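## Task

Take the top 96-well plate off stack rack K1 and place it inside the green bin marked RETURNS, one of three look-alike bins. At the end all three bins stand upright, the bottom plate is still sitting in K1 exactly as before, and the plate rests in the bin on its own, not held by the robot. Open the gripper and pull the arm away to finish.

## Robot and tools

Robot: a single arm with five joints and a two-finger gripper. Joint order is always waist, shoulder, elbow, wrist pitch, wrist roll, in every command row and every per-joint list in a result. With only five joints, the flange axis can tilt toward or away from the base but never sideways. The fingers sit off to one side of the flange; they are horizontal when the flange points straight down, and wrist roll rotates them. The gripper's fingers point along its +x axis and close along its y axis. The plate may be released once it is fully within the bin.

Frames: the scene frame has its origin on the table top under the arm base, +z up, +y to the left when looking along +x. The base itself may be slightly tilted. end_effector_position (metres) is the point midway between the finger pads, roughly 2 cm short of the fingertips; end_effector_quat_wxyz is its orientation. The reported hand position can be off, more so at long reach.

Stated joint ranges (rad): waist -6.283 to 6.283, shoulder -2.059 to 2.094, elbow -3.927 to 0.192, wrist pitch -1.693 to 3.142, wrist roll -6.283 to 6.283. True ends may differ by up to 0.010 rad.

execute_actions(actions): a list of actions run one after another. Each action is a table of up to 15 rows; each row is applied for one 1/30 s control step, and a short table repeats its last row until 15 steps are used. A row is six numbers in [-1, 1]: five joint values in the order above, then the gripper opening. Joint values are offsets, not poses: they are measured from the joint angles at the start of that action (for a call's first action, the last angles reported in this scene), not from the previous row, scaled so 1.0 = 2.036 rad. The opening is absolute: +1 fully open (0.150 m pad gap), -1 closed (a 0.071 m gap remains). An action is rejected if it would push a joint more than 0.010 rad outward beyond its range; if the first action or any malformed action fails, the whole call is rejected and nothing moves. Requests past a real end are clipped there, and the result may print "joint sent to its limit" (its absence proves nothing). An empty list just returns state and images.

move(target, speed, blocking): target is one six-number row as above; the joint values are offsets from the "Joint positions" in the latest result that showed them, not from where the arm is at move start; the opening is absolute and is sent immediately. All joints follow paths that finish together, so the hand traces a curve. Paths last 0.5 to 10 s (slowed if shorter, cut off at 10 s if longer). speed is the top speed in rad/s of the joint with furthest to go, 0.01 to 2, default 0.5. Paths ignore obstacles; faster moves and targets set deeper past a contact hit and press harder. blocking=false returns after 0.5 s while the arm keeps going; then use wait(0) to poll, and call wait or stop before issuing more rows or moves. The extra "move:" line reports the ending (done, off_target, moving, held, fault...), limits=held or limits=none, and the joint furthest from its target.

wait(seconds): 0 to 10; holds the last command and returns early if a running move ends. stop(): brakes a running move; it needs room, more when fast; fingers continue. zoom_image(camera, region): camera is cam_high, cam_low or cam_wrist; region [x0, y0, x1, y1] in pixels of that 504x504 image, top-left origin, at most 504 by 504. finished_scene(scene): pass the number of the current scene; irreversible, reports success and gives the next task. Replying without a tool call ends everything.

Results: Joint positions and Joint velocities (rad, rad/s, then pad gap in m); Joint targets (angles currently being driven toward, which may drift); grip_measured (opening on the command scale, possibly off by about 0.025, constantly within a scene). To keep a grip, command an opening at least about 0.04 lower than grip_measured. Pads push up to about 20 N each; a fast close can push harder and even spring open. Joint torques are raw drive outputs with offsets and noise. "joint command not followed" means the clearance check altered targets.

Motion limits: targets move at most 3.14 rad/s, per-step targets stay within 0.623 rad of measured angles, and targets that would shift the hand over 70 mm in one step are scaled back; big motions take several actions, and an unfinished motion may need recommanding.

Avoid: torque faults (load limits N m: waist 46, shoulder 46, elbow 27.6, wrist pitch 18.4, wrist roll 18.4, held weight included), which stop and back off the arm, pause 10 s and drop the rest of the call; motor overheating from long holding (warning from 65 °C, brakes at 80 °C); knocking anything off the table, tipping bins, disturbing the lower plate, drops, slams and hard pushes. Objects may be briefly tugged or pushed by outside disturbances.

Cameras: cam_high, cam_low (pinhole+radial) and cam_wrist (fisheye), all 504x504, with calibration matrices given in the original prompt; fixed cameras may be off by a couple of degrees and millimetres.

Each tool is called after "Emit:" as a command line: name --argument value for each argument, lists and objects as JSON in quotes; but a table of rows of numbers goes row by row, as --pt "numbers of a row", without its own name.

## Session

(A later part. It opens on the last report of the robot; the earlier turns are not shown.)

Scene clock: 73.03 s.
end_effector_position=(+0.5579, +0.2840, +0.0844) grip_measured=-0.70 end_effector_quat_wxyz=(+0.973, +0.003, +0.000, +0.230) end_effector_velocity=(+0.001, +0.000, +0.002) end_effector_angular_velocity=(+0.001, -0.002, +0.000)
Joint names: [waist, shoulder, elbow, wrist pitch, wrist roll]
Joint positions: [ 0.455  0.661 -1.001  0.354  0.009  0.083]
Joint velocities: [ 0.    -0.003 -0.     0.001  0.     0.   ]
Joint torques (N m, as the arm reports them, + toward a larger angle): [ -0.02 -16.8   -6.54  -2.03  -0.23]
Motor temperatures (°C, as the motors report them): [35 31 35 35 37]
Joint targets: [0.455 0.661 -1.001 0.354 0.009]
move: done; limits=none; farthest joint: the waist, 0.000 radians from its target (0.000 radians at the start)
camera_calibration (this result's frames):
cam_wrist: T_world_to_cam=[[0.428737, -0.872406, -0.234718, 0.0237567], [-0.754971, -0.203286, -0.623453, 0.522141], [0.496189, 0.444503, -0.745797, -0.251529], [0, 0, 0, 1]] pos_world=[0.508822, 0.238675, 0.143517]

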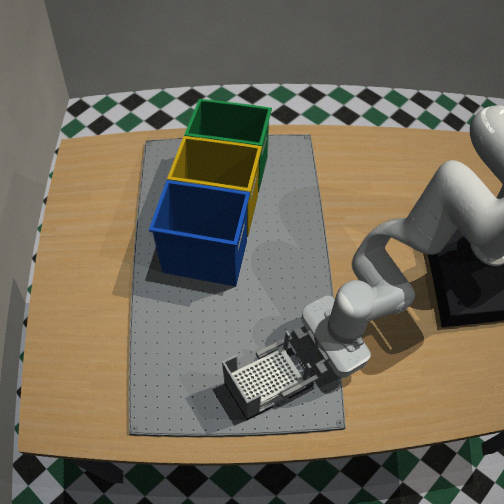

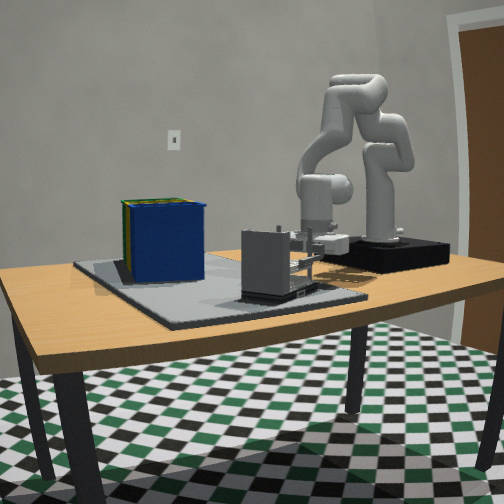

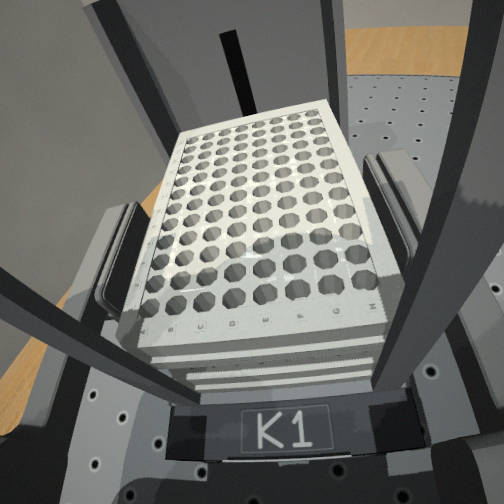

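Emit:
execute_actions --actions '[[[0,-0.00024,0.00008,0.00016,0,-0.82],[0,-0.00072,0.00024,0.00048,0,-0.82],[0,-0.00144,0.00048,0.00096,0,-0.82],[0,-0.0024,0.0008,0.0016,0,-0.82],[0,-0.0036,0.00119,0.00241,0,-0.82],[0,-0.00504,0.00166,0.00338,0,-0.82],[0,-0.00671,0.0022,0.00451,0,-0.82],[0.0001,-0.00862,0.00281,0.00581,0.0001,-0.82],[0.0001,-0.01076,0.00348,0.00728,0.0001,-0.82],[0.0001,-0.01313,0.00422,0.00891,0.0001,-0.82],[0.0001,-0.01574,0.00501,0.01073,0.0001,-0.82],[0.0001,-0.01857,0.00586,0.01271,0.0001,-0.82],[0.0001,-0.02163,0.00676,0.01487,0.0001,-0.82],[0.0001,-0.02492,0.0077,0.01722,0.0001,-0.82],[0.0001,-0.02842,0.00868,0.01974,0.0001,-0.82]],[[0,-0.00699,0.00191,0.00508,0,-0.82],[0,-0.01047,0.00282,0.00765,0,-0.82],[0.0001,-0.01393,0.0037,0.01023,0.0001,-0.82],[0.0001,-0.01737,0.00455,0.01282,0.0001,-0.82],[0.0001,-0.02081,0.00537,0.01544,0.0001,-0.82],[0.0001,-0.02423,0.00616,0.01807,0.0001,-0.82],[0.0001,-0.02764,0.00692,0.02072,0.0001,-0.82],[0.0002,-0.03103,0.00765,0.02338,0.0002,-0.82],[0.0002,-0.03441,0.00834,0.02607,0.0002,-0.82],[0.0002,-0.03777,0.00901,0.02876,0.0002,-0.82],[0.0002,-0.04113,0.00965,0.03148,0.0002,-0.82],[0.0002,-0.04446,0.01025,0.03421,0.0002,-0.82],[0.0003,-0.04779,0.01083,0.03696,0.0003,-0.82],[0.0003,-0.0511,0.01137,0.03973,0.0003,-0.82],[0.0003,-0.0544,0.01188,0.04252,0.0003,-0.82]],[[0,-0.00658,0.001,0.00558,0,-0.82],[0,-0.00985,0.00145,0.0084,0,-0.82],[0.0001,-0.01311,0.00187,0.01124,0.0001,-0.82],[0.0001,-0.01635,0.00226,0.01409,0.0001,-0.82],[0.0001,-0.01958,0.00262,0.01696,0.0001,-0.82],[0.0001,-0.0228,0.00295,0.01985,0.0001,-0.82],[0.0001,-0.026,0.00325,0.02275,0.0001,-0.82],[0.0002,-0.02919,0.00352,0.02567,0.0002,-0.82],[0.0002,-0.03236,0.00376,0.0286,0.0002,-0.82],[0.0002,-0.03553,0.00397,0.03156,0.0002,-0.82],[0.0002,-0.03867,0.00415,0.03452,0.0002,-0.82],[0.0002,-0.04181,0.00429,0.03752,0.0002,-0.82],[0.0003,-0.04493,0.00441,0.04052,0.0003,-0.82],[0.0003,-0.04803,0.0045,0.04353,0.0003,-0.82],[0.0003,-0.05113,0.00455,0.04658,0.0003,-0.82]],[[0,-0.00597,0.00008,0.00589,0,-0.82],[0,-0.00863,0.00008,0.00855,0,-0.82],[0,-0.01107,0.00006,0.01101,0,-0.82],[0,-0.01331,0.00002,0.01329,0,-0.82],[0,-0.01533,-0.00003,0.01536,0,-0.82],[0,-0.01715,-0.00008,0.01723,0,-0.82],[0,-0.01876,-0.00014,0.0189,0,-0.82],[0,-0.02016,-0.0002,0.02036,0,-0.82],[0,-0.02137,-0.00025,0.02162,0,-0.82],[0,-0.02237,-0.0003,0.02267,0,-0.82],[0,-0.02317,-0.00034,0.02351,0,-0.82],[0,-0.02377,-0.00038,0.02415,0,-0.82],[0,-0.02417,-0.0004,0.02457,0,-0.82],[0,-0.02436,-0.00041,0.02477,0,-0.82],[0,-0.02436,-0.00041,0.02477,0,-0.82]]]'

Scene clock: 80.83 s.
end_effector_position=(+0.5589, +0.2846, +0.1663) grip_measured=-0.70 end_effector_quat_wxyz=(+0.973, +0.002, +0.004, +0.230) end_effector_velocity=(+0.000, +0.000, +0.019) end_effector_angular_velocity=(-0.001, +0.002, +0.000)
Joint names: [waist, shoulder, elbow, wrist pitch, wrist roll]
Joint positions: [ 0.456  0.436 -0.962  0.548  0.01   0.083]
Joint velocities: [ 0.001 -0.047 -0.001  0.05   0.    -0.   ]
Joint torques (N m, as the arm reports them, + toward a larger angle): [ -0.32 -18.78 -12.73  -5.04  -0.03]
Motor temperatures (°C, as the motors report them): [35 31 35 35 37]
Joint targets: [0.456 0.430 -0.963 0.553 0.010]
camera_calibration (this result's frames):
cam_wrist: T_world_to_cam=[[0.427624, -0.87299, -0.234577, 0.043822], [-0.758797, -0.205624, -0.618018, 0.575991], [0.491289, 0.442276, -0.750352, -0.187096], [0, 0, 0, 1]] pos_world=[0.510239, 0.239442, 0.225865]

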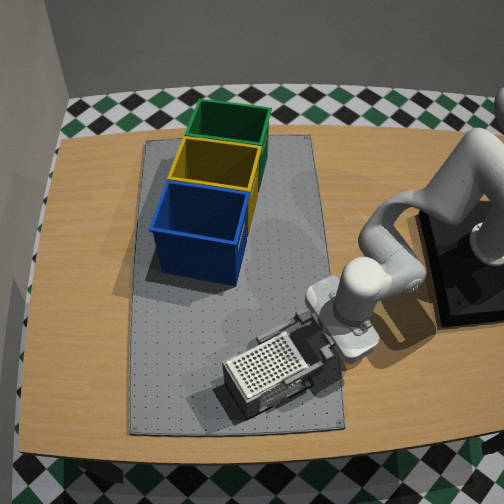

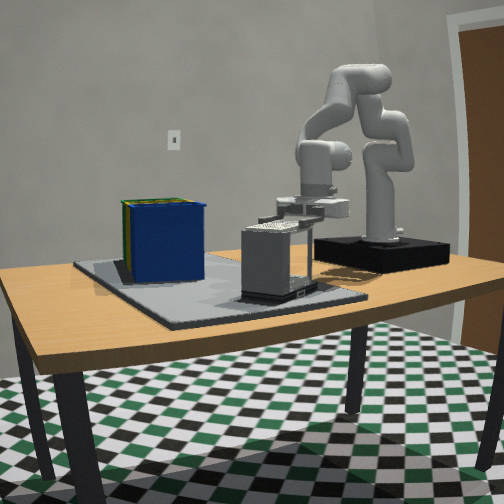

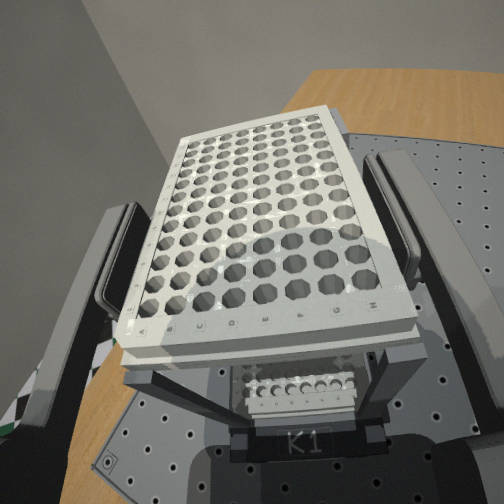

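Emit:
move --target '[0, -0.00295, 0.00442, -0.00491, 0, -0.82]' --speed 0.05

Scene clock: 83.23 s.
end_effector_position=(+0.5589, +0.2846, +0.1697) grip_measured=-0.70 end_effector_quat_wxyz=(+0.973, +0.004, -0.001, +0.230) end_effector_velocity=(-0.001, -0.001, -0.001) end_effector_angular_velocity=(-0.001, +0.002, -0.001)
Joint names: [waist, shoulder, elbow, wrist pitch, wrist roll]
Joint positions: [ 0.457  0.429 -0.955  0.537  0.01   0.083]
Joint velocities: [-0.     0.001  0.002 -0.001  0.001 -0.   ]
Joint torques (N m, as the arm reports them, + toward a larger angle): [ -0.09 -16.66  -9.4   -2.94  -0.17]
Motor temperatures (°C, as the motors report them): [35 31 36 35 37]
Joint targets: [0.456 0.430 -0.953 0.538 0.010]
move: done; limits=none; farthest joint: the elbow, 0.002 radians from its target (0.010 radians at the start)
camera_calibration (this result's frames):
cam_wrist: T_world_to_cam=[[0.429782, -0.87188, -0.234761, 0.0431262], [-0.75288, -0.202505, -0.626229, 0.575275], [0.498456, 0.445889, -0.743454, -0.190629], [0, 0, 0, 1]] pos_world=[0.509598, 0.239096, 0.228654]

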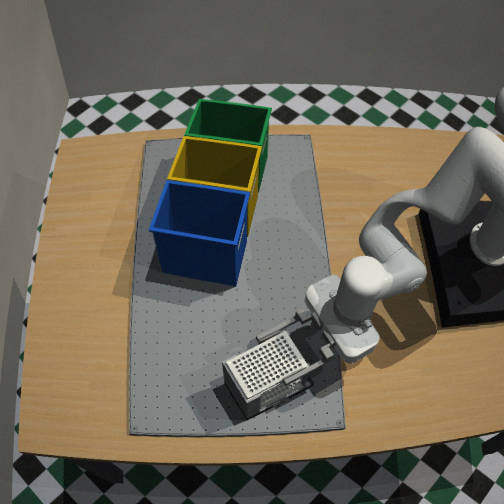

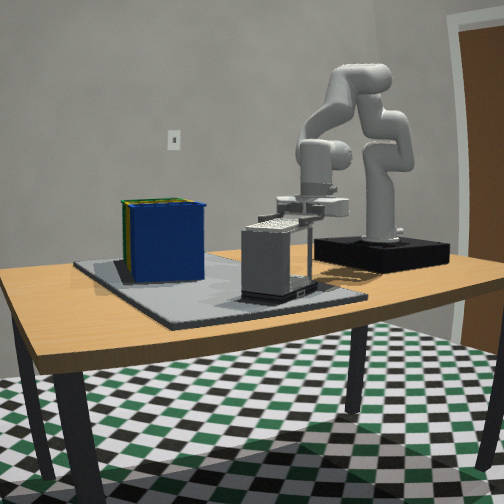

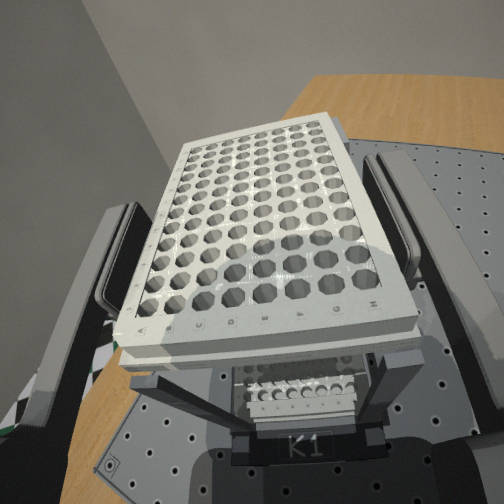

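Emit:
zoom_image --camera "cam_low" --region '[235, 195, 335, 255]'

Emit:
execute_actions --actions '[]'

Region (235, 195, 335, 255) of cam_low's 504x504 image, scaled by 5.040, with more detail than that image has; it fills the top 302 rows of this view, and the rest is white.

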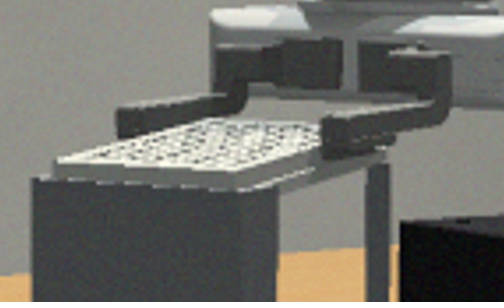

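Scene clock: 83.63 s.
end_effector_position=(+0.5585, +0.2844, +0.1692) grip_measured=-0.70 end_effector_quat_wxyz=(+0.973, +0.004, -0.001, +0.230) end_effector_velocity=(-0.001, -0.002, -0.003) end_effector_angular_velocity=(-0.003, +0.006, -0.002)
Joint names: [waist, shoulder, elbow, wrist pitch, wrist roll]
Joint positions: [ 0.456  0.429 -0.954  0.537  0.01   0.083]
Joint velocities: [-0.002  0.001  0.004  0.003  0.     0.   ]
Joint torques (N m, as the arm reports them, + toward a larger angle): [ -0.31 -15.6   -7.97  -1.98  -0.3 ]
Motor temperatures (°C, as the motors report them): [35 31 36 35 37]
Joint targets: [0.456 0.430 -0.953 0.538 0.010]
camera_calibration (this result's frames):
cam_wrist: T_world_to_cam=[[0.4295, -0.872024, -0.234744, 0.043177], [-0.75352, -0.202788, -0.625368, 0.574964], [0.497732, 0.445479, -0.744185, -0.190136], [0, 0, 0, 1]] pos_world=[0.509339, 0.238948, 0.228203]

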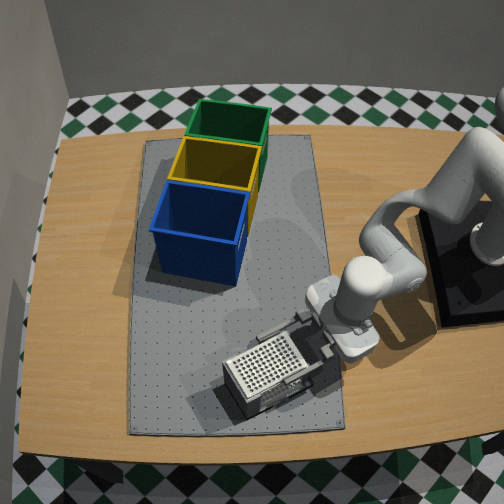

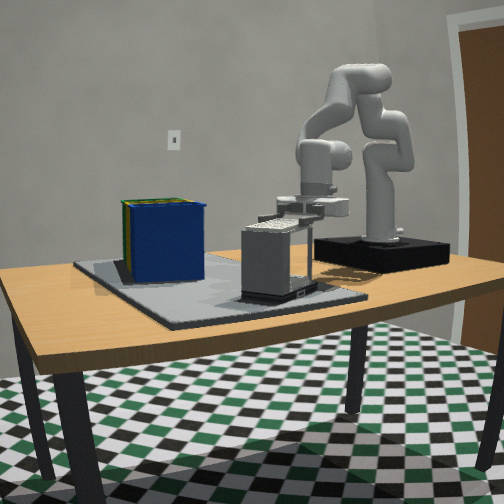

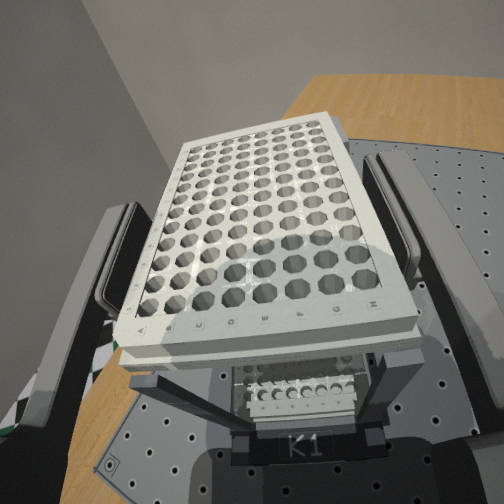

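Emit:
move --target '[0, -0.03875, 0.00241, 0.03782, 0, -0.82]' --speed 0.12

Scene clock: 95.20 s.
end_effector_position=(+0.5569, +0.2833, +0.1987) grip_measured=-0.70 end_effector_quat_wxyz=(+0.973, +0.003, +0.001, +0.230) end_effector_velocity=(+0.002, +0.001, +0.004) end_effector_angular_velocity=(+0.004, -0.008, +0.000)
Joint names: [waist, shoulder, elbow, wrist pitch, wrist roll]
Joint positions: [ 0.456  0.351 -0.948  0.614  0.01   0.083]
Joint velocities: [ 0.001 -0.002 -0.005 -0.003  0.     0.   ]
Joint torques (N m, as the arm reports them, + toward a larger angle): [ -0.07 -15.57  -8.21  -1.94  -0.23]
Motor temperatures (°C, as the motors report them): [35 31 36 35 37]
Joint targets: [0.456 0.350 -0.949 0.614 0.010]
move: done; limits=none; farthest joint: the shoulder, 0.001 radians from its target (0.080 radians at the start)
camera_calibration (this result's frames):
cam_wrist: T_world_to_cam=[[0.42863, -0.872471, -0.234672, 0.0504774], [-0.75589, -0.204029, -0.622095, 0.592948], [0.49488, 0.444035, -0.746945, -0.164341], [0, 0, 0, 1]] pos_world=[0.507896, 0.237992, 0.257962]

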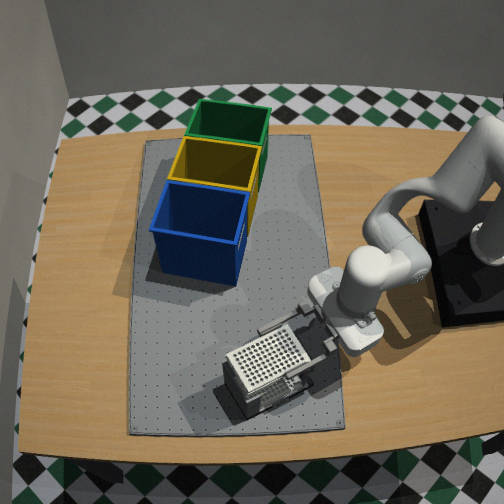

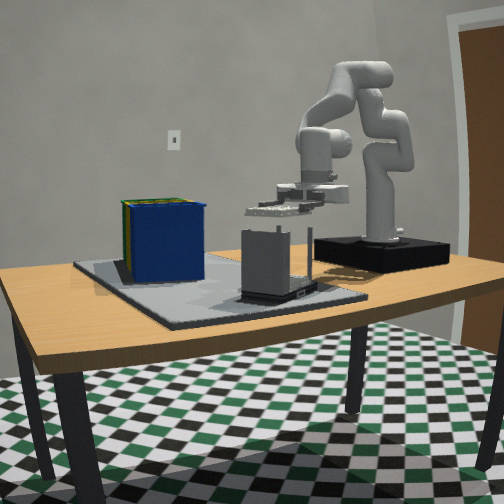

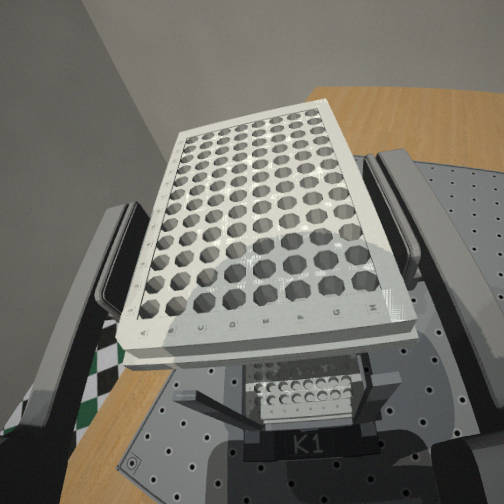

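Emit:
move --target '[-0.2779, 0.0673, -0.1826, -0.3819, 0.9792, -0.82]' --speed 1.5

Scene clock: 99.37 s.
end_effector_position=(+0.5989, -0.1936, +0.3188) grip_measured=-0.70 end_effector_quat_wxyz=(-0.435, -0.397, +0.273, +0.761) end_effector_velocity=(-0.000, -0.001, -0.000) end_effector_angular_velocity=(+0.001, -0.001, -0.003)
Joint names: [waist, shoulder, elbow, wrist pitch, wrist roll]
Joint positions: [-0.109  0.488 -1.32  -0.163  2.003  0.083]
Joint velocities: [-0.002  0.001 -0.    -0.001  0.001  0.   ]
Joint torques (N m, as the arm reports them, + toward a larger angle): [  0.31 -18.34  -9.95  -2.28  -0.54]
Motor temperatures (°C, as the motors report them): [35 31 36 35 37]
Joint targets: [-0.109 0.488 -1.320 -0.163 2.003]
move: done; limits=none; farthest joint: the waist, 0.001 radians from its target (0.566 radians at the start)
camera_calibration (this result's frames):
cam_wrist: T_world_to_cam=[[-0.239591, 0.450032, -0.860272, 0.500217], [0.827141, 0.558581, 0.061846, -0.416322], [0.508364, -0.696748, -0.506071, -0.189377], [0, 0, 0, 1]] pos_world=[0.560477, -0.124512, 0.360232]

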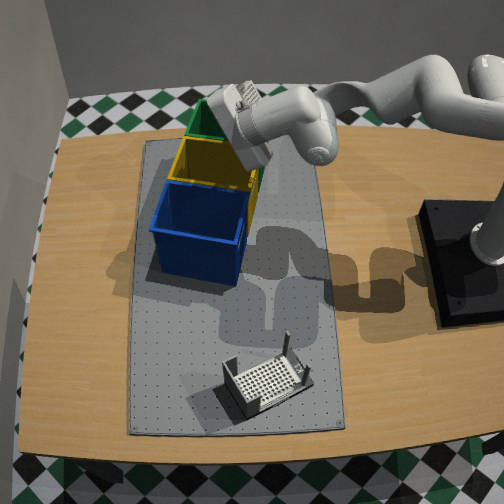

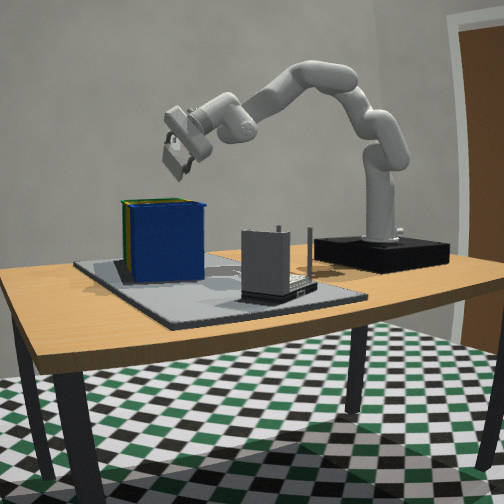

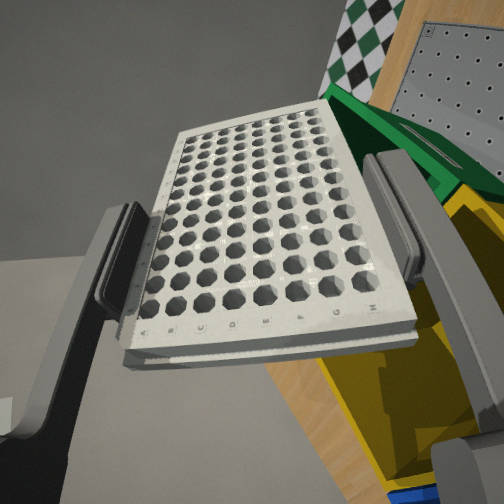

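Emit:
move --target '[-0.15668, 0.03782, -0.10265, -0.21513, 0.55108, -0.82]' --speed 1.3

Scene clock: 101.50 s.
end_effector_position=(+0.6097, -0.2724, +0.3398) grip_measured=-0.70 end_effector_quat_wxyz=(-0.144, +0.692, -0.144, -0.693) end_effector_velocity=(-0.000, -0.001, +0.000) end_effector_angular_velocity=(+0.001, -0.002, -0.001)
Joint names: [waist, shoulder, elbow, wrist pitch, wrist roll]
Joint positions: [-0.428  0.565 -1.529 -0.601  3.125  0.083]
Joint velocities: [-0.001 -0.     0.    -0.001  0.002  0.   ]
Joint torques (N m, as the arm reports them, + toward a larger angle): [  0.37 -19.49  -9.94  -1.68  -0.32]
Motor temperatures (°C, as the motors report them): [35 31 36 35 37]
Joint targets: [-0.428 0.565 -1.529 -0.601 3.125]
move: done; limits=none; farthest joint: the waist, 0.000 radians from its target (0.319 radians at the start)
camera_calibration (this result's frames):
cam_wrist: T_world_to_cam=[[0.597285, 0.802004, 0.0062722, -0.152501], [0.512697, -0.387817, 0.76599, -0.687971], [0.616759, -0.454299, -0.642822, -0.192723], [0, 0, 0, 1]] pos_world=[0.562671, -0.232054, 0.404048]

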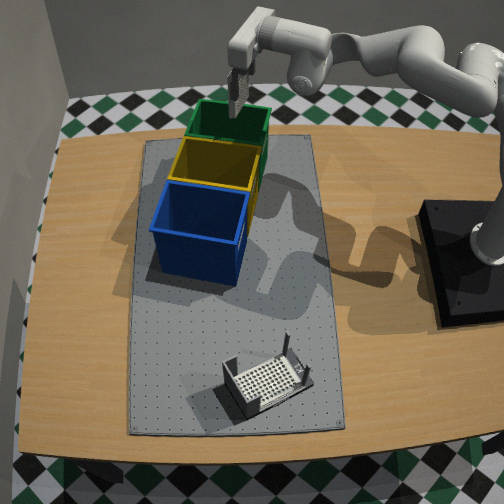

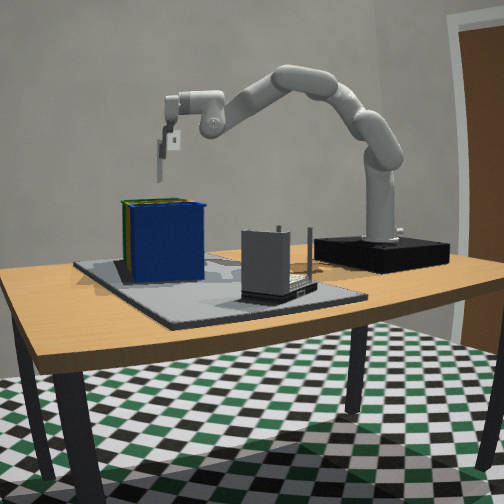

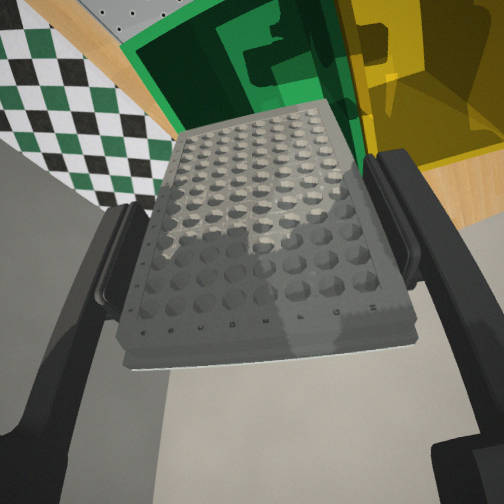

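Emit:
zoom_image --camera "cam_wrist" --region '[100, 0, 400, 180]'

Emit:
zoom_image --camera "cam_high" --region '[170, 0, 340, 160]'

Emit:
zoom_image --camera "cam_low" --region '[100, 80, 250, 220]'

Region (100, 0, 400, 180) of cam_wrist's 504x504 image, scaled by 1.680, with more detail than that image has; it fills the top 302 rows of this view, and the rest is white.

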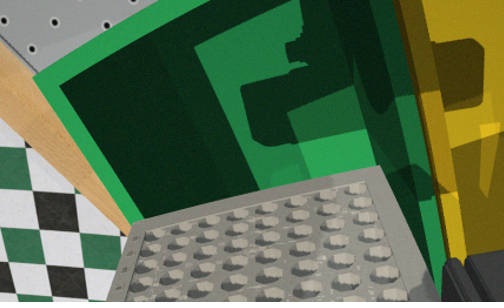

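Region (170, 0, 340, 160) of cam_high's 504x504 image, scaled by 2.965, with more detail than that image has; it fills the top 474 rows of this view, and the rest is white.

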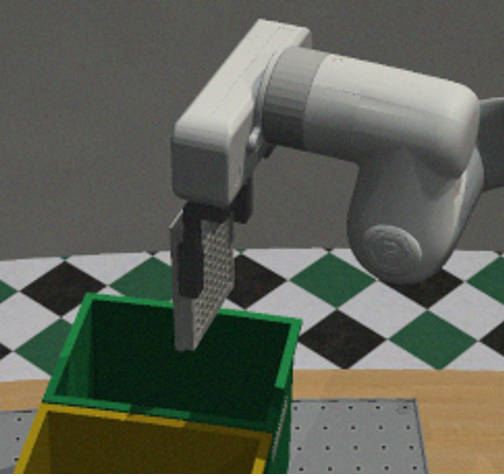

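Region (100, 80, 250, 220) of cam_low's 504x504 image, scaled by 3.360, with more detail than that image has; it fills the top 470 rows of this view, and the rest is white.

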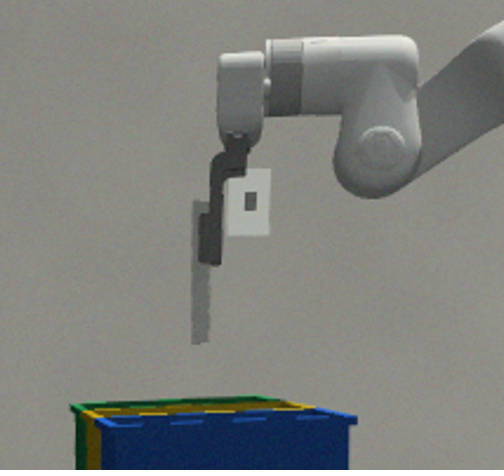

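Emit:
zoom_image --camera "cam_wrist" --region '[110, 20, 230, 150]'

Emit:
zoom_image --camera "cam_wrist" --region '[290, 0, 400, 180]'

Region (110, 20, 230, 150) of cam_wrist's 504x504 image, scaled by 3.877, with more detail than that image has; it fills the left 465 columns of this view, and the rest is white.

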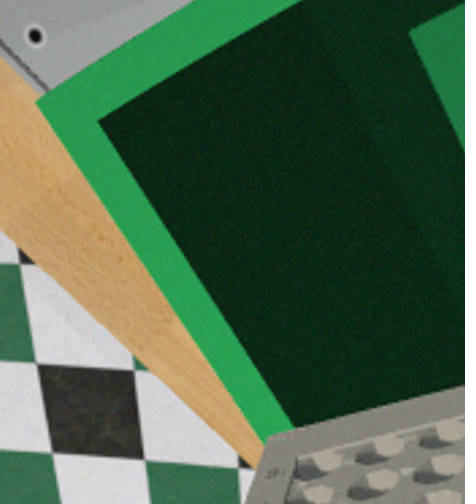

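Region (290, 0, 400, 180) of cam_wrist's 504x504 image, scaled by 2.800, with more detail than that image has.

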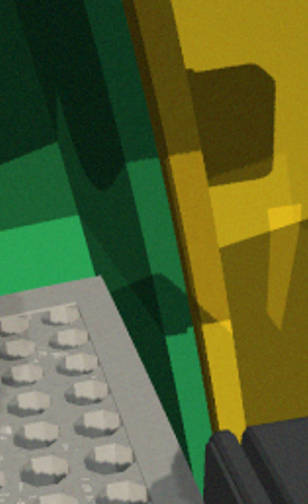

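Emit:
move --target '[-0.0022, 0.0988, 0.0150, -0.1138, 0, -0.82]' --speed 0.3

Scene clock: 107.67 s.
end_effector_position=(+0.6093, -0.2734, +0.2253) grip_measured=-0.70 end_effector_quat_wxyz=(-0.145, +0.692, -0.146, -0.692) end_effector_velocity=(-0.000, +0.000, -0.002) end_effector_angular_velocity=(+0.001, +0.001, -0.000)
Joint names: [waist, shoulder, elbow, wrist pitch, wrist roll]
Joint positions: [-0.432  0.765 -1.499 -0.832  3.125  0.083]
Joint velocities: [-0.     0.004  0.001 -0.003 -0.     0.   ]
Joint torques (N m, as the arm reports them, + toward a larger angle): [  0.55 -20.06  -9.01  -1.64  -0.18]
Motor temperatures (°C, as the motors report them): [35 31 36 35 37]
Joint targets: [-0.432 0.766 -1.498 -0.833 3.125]
move: done; limits=none; farthest joint: the shoulder, 0.001 radians from its target (0.201 radians at the start)
camera_calibration (this result's frames):
cam_wrist: T_world_to_cam=[[0.600865, 0.799325, 0.00640341, -0.153626], [0.510613, -0.389974, 0.766286, -0.599794], [0.615009, -0.457165, -0.642468, -0.266385], [0, 0, 0, 1]] pos_world=[0.5624, -0.232889, 0.289453]

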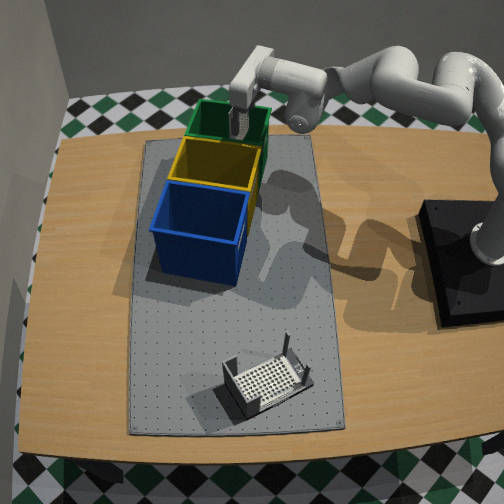

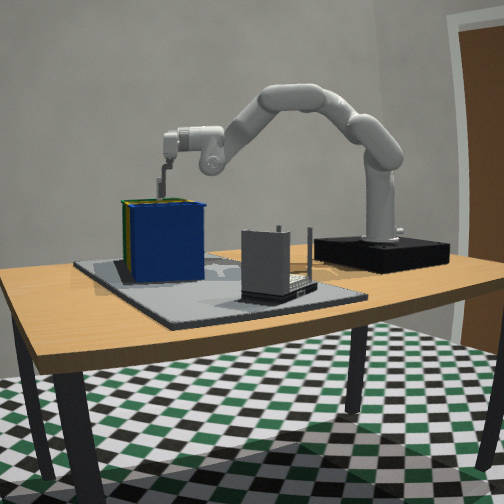

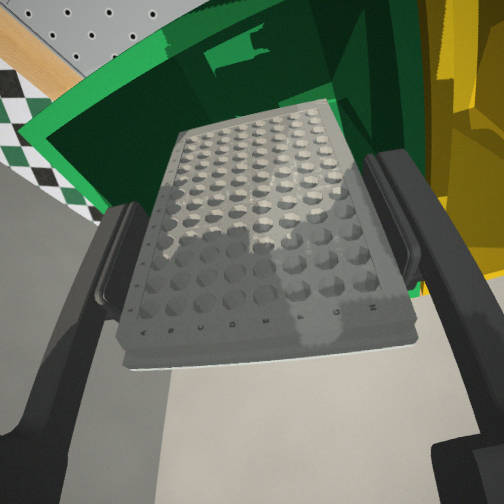

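Emit:
zoom_image --camera "cam_wrist" --region '[10, 100, 170, 240]'

Emit:
zoom_image --camera "cam_wrist" --region '[340, 0, 460, 200]'

Emit:
zoom_image --camera "cam_high" --region '[170, 40, 340, 170]'

Emit:
zoom_image --camera "cam_low" --region '[110, 120, 240, 220]'

Region (10, 100, 170, 240) of cam_wrist's 504x504 image, scaled by 3.150, with more detail than that image has; it fills the top 441 rows of this view, and the rest is white.

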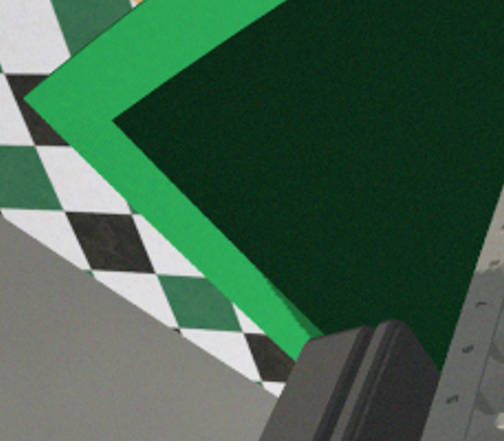

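Region (340, 0, 460, 200) of cam_wrist's 504x504 image, scaled by 2.520, with more detail than that image has; it fills the left 302 columns of this view, and the rest is white.

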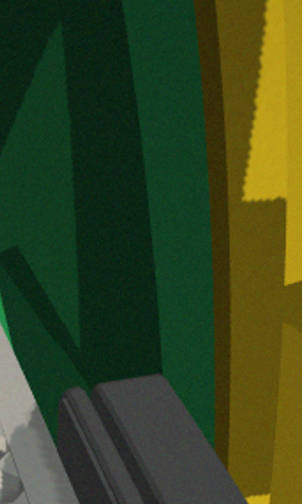

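Region (170, 40, 340, 170) of cam_high's 504x504 image, scaled by 2.965, with more detail than that image has; it fills the top 385 rows of this view, and the rest is white.

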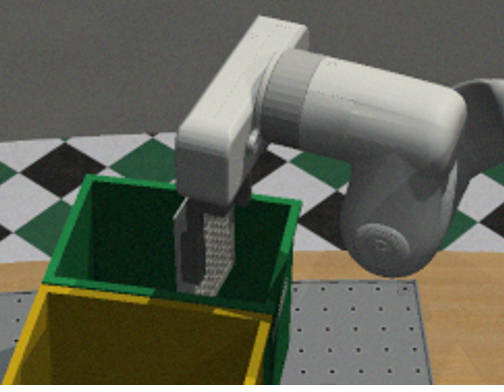

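Region (110, 120, 240, 220) of cam_low's 504x504 image, scaled by 3.877, with more detail than that image has; it fills the top 388 rows of this view, and the rest is white.

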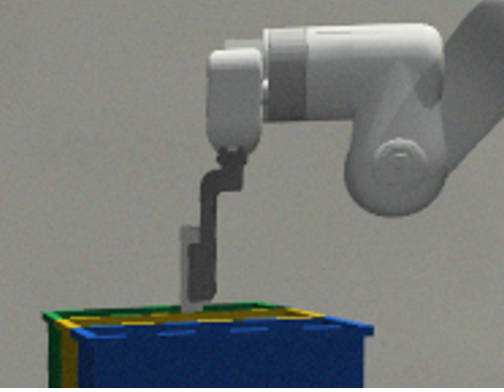

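Emit:
move --target '[-0.0012, 0.0606, -0.0169, -0.0437, 0, -0.82]' --speed 0.12

Scene clock: 114.67 s.
end_effector_position=(+0.6091, -0.2742, +0.1706) grip_measured=-0.70 end_effector_quat_wxyz=(-0.146, +0.692, -0.146, -0.692) end_effector_velocity=(-0.000, +0.000, -0.002) end_effector_angular_velocity=(-0.001, +0.000, +0.000)
Joint names: [waist, shoulder, elbow, wrist pitch, wrist roll]
Joint positions: [-0.435  0.888 -1.533 -0.921  3.125  0.083]
Joint velocities: [ 0.     0.003 -0.    -0.003 -0.001  0.   ]
Joint torques (N m, as the arm reports them, + toward a larger angle): [  0.28 -20.32  -8.46  -1.62  -0.26]
Motor temperatures (°C, as the motors report them): [35 31 36 35 37]
Joint targets: [-0.435 0.889 -1.533 -0.921 3.125]
move: done; limits=none; farthest joint: the waist, 0.000 radians from its target (0.002 radians at the start)
camera_calibration (this result's frames):
cam_wrist: T_world_to_cam=[[0.602809, 0.797859, 0.00649417, -0.154176], [0.509414, -0.391118, 0.766501, -0.557713], [0.614099, -0.458745, -0.642211, -0.301613], [0, 0, 0, 1]] pos_world=[0.562266, -0.233485, 0.23479]

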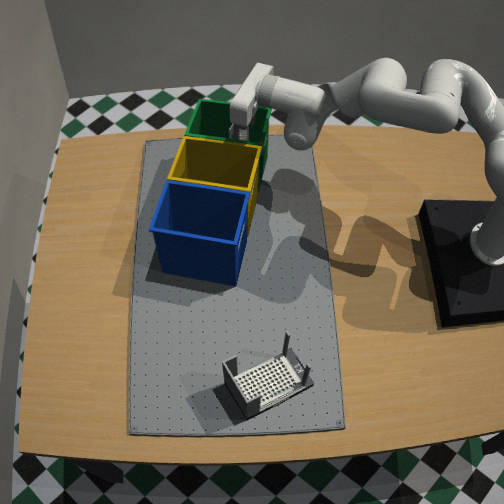

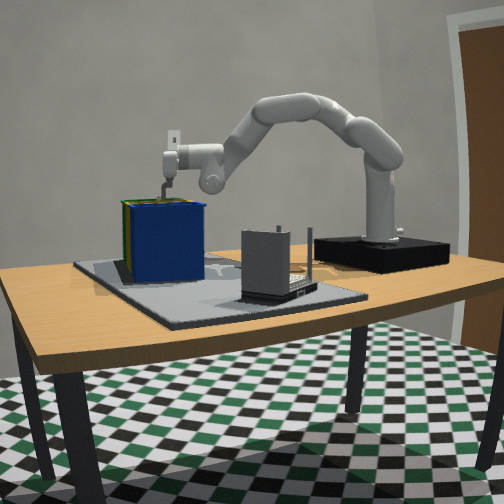

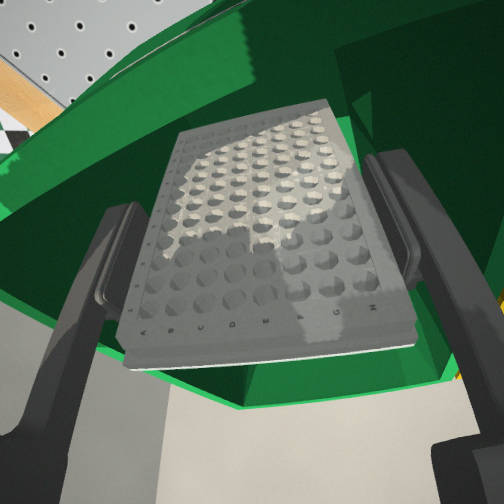

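Emit:
zoom_image --camera "cam_low" --region '[110, 130, 240, 230]'

Emit:
zoom_image --camera "cam_high" --region '[170, 50, 340, 190]'

Region (110, 130, 240, 230) of cam_low's 504x504 image, scaled by 3.877, with more detail than that image has; it fills the top 388 rows of this view, and the rest is white.

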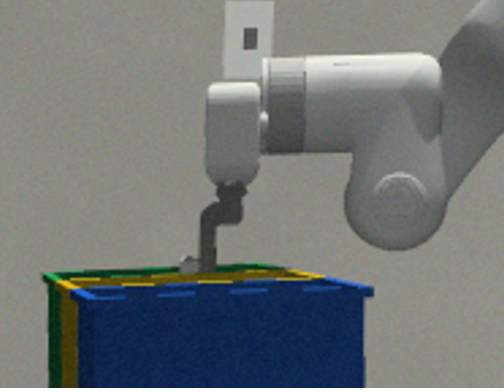

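Region (170, 50, 340, 190) of cam_high's 504x504 image, scaled by 2.965, with more detail than that image has; it fills the top 415 rows of this view, and the rest is white.

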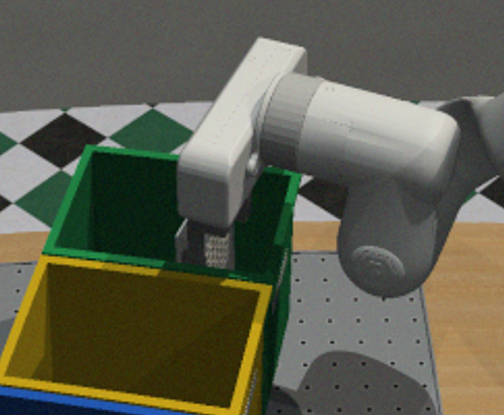

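Emit:
move --target '[-0.0008, 0.0565, -0.0266, -0.0299, 0, -0.82]' --speed 0.12

Scene clock: 117.30 s.
end_effector_position=(+0.6091, -0.2745, +0.1249) grip_measured=-0.70 end_effector_quat_wxyz=(-0.147, +0.692, -0.147, -0.692) end_effector_velocity=(-0.001, +0.000, -0.002) end_effector_angular_velocity=(+0.002, +0.000, -0.000)
Joint names: [waist, shoulder, elbow, wrist pitch, wrist roll]
Joint positions: [-0.436  1.003 -1.587 -0.982  3.125  0.083]
Joint velocities: [-0.001  0.003  0.    -0.003  0.001  0.   ]
Joint torques (N m, as the arm reports them, + toward a larger angle): [  0.42 -20.61  -7.9   -1.72  -0.25]
Motor temperatures (°C, as the motors report them): [35 31 36 35 37]
Joint targets: [-0.436 1.003 -1.587 -0.982 3.125]
move: done; limits=none; farthest joint: the waist, 0.000 radians from its target (0.002 radians at the start)
camera_calibration (this result's frames):
cam_wrist: T_world_to_cam=[[0.604103, 0.796879, 0.00657536, -0.154642], [0.50855, -0.391851, 0.7667, -0.522519], [0.613544, -0.459822, -0.641972, -0.331106], [0, 0, 0, 1]] pos_world=[0.562296, -0.233769, 0.189072]

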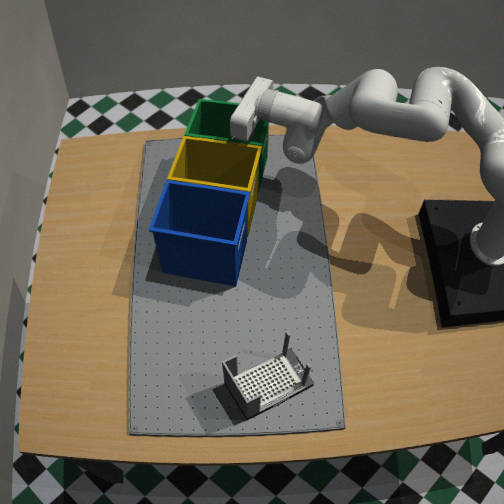

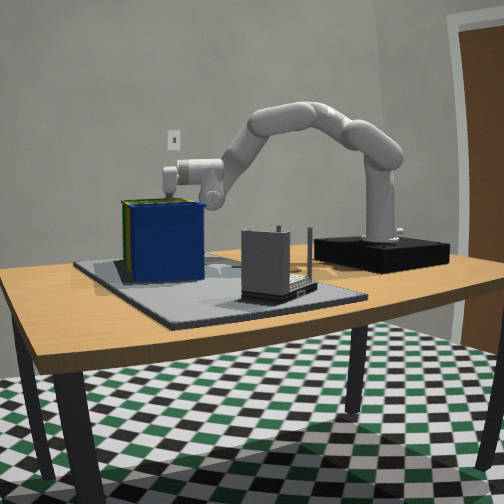

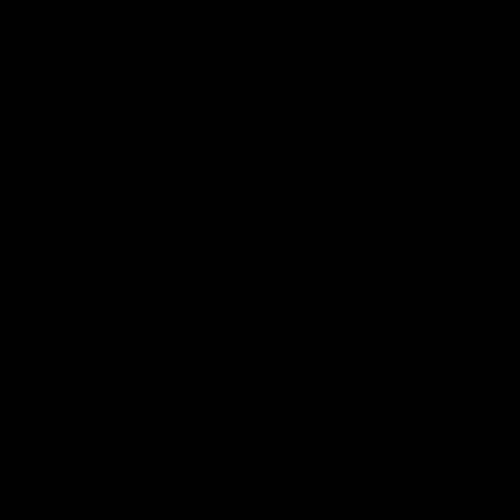

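Emit:
execute_actions --actions '[[[0,0,0,0,0,-0.76],[0,0,0,0,0,-0.73],[0,0,0,0,0,-0.71],[0,0,0,0,0,-0.70],[0,0,0,0,0,-0.69],[0,0,0,0,0,-0.68],[0,0,0,0,0,-0.67],[0,0,0,0,0,-0.66],[0,0,0,0,0,-0.65],[0,0,0,0,0,-0.64],[0,0,0,0,0,-0.63],[0,0,0,0,0,-0.62],[0,0,0,0,0,-0.62],[0,0,0,0,0,-0.62],[0,0,0,0,0,-0.62]]]'

Scene clock: 118.70 s.
end_effector_position=(+0.6092, -0.2744, +0.1250) grip_measured=-0.63 end_effector_quat_wxyz=(-0.147, +0.692, -0.147, -0.692) end_effector_velocity=(+0.001, +0.001, +0.001) end_effector_angular_velocity=(+0.001, -0.004, +0.001)
Joint names: [waist, shoulder, elbow, wrist pitch, wrist roll]
Joint positions: [-0.436  1.003 -1.587 -0.982  3.125  0.085]
Joint velocities: [ 0.001 -0.001 -0.001 -0.001  0.002  0.002]
Joint torques (N m, as the arm reports them, + toward a larger angle): [  0.14 -20.22  -7.84  -1.5   -0.41]
Motor temperatures (°C, as the motors report them): [35 31 36 35 37]
Joint targets: [-0.436 1.003 -1.587 -0.982 3.125]
camera_calibration (this result's frames):
cam_wrist: T_world_to_cam=[[0.604025, 0.796935, 0.00693829, -0.154744], [0.508354, -0.391975, 0.766767, -0.522523], [0.613783, -0.45962, -0.641888, -0.331151], [0, 0, 0, 1]] pos_world=[0.562351, -0.233699, 0.189166]

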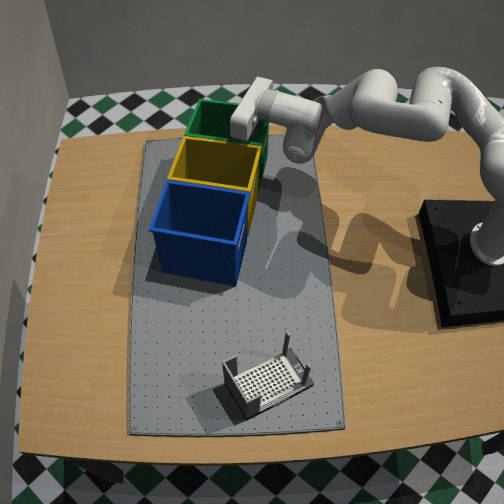

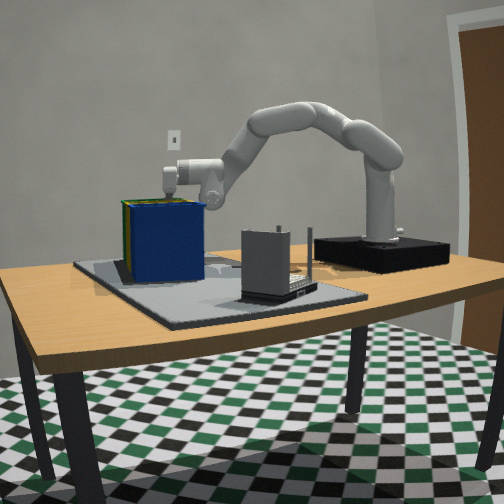

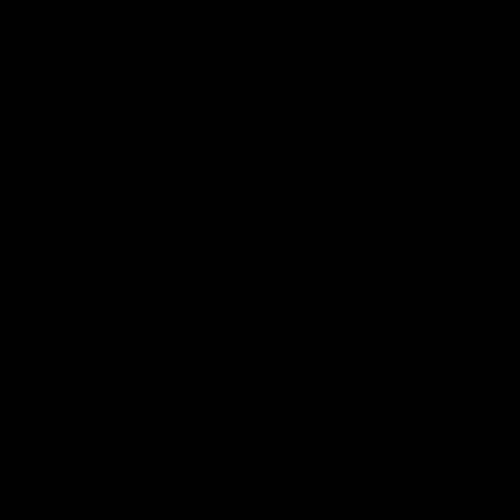

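Emit:
move --target '[0.0008, -0.0565, 0.0266, 0.0299, 0, -0.63]' --speed 0.15

Scene clock: 120.30 s.
end_effector_position=(+0.6092, -0.2741, +0.1708) grip_measured=-0.63 end_effector_quat_wxyz=(-0.146, +0.692, -0.146, -0.692) end_effector_velocity=(+0.000, -0.000, +0.002) end_effector_angular_velocity=(-0.001, -0.003, -0.000)
Joint names: [waist, shoulder, elbow, wrist pitch, wrist roll]
Joint positions: [-0.434  0.888 -1.533 -0.921  3.125  0.086]
Joint velocities: [ 0.    -0.004  0.001  0.     0.     0.   ]
Joint torques (N m, as the arm reports them, + toward a larger angle): [  0.25 -20.12  -8.09  -1.65  -0.41]
Motor temperatures (°C, as the motors report them): [35 31 36 35 37]
Joint targets: [-0.434 0.888 -1.533 -0.921 3.125]
move: done; limits=none; farthest joint: the waist, 0.000 radians from its target (0.002 radians at the start)
camera_calibration (this result's frames):
cam_wrist: T_world_to_cam=[[0.602729, 0.797917, 0.00686384, -0.154295], [0.509198, -0.391232, 0.766587, -0.557728], [0.614358, -0.458549, -0.642104, -0.301662], [0, 0, 0, 1]] pos_world=[0.562321, -0.233413, 0.234908]

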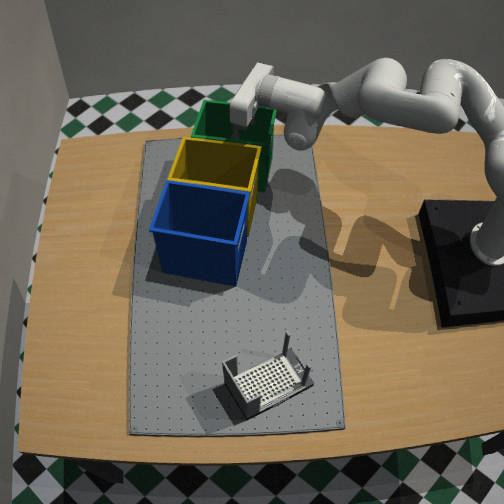

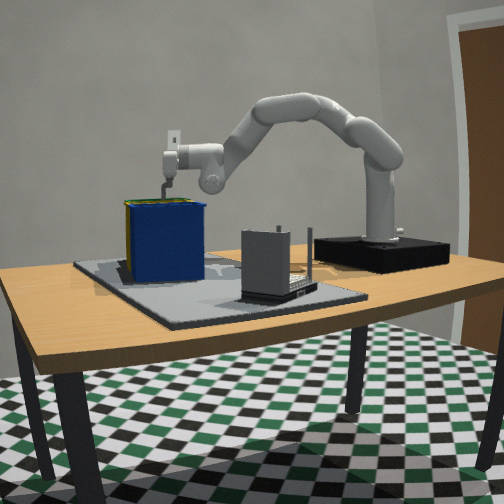

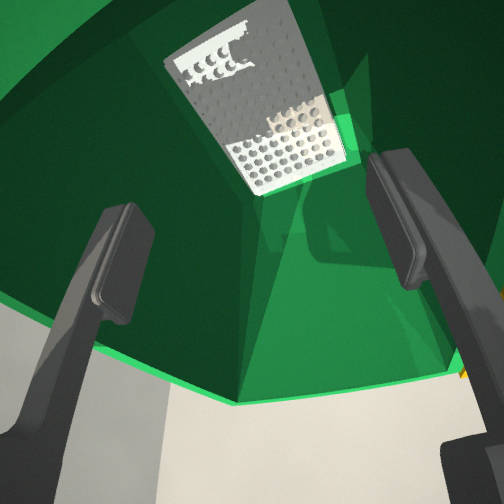

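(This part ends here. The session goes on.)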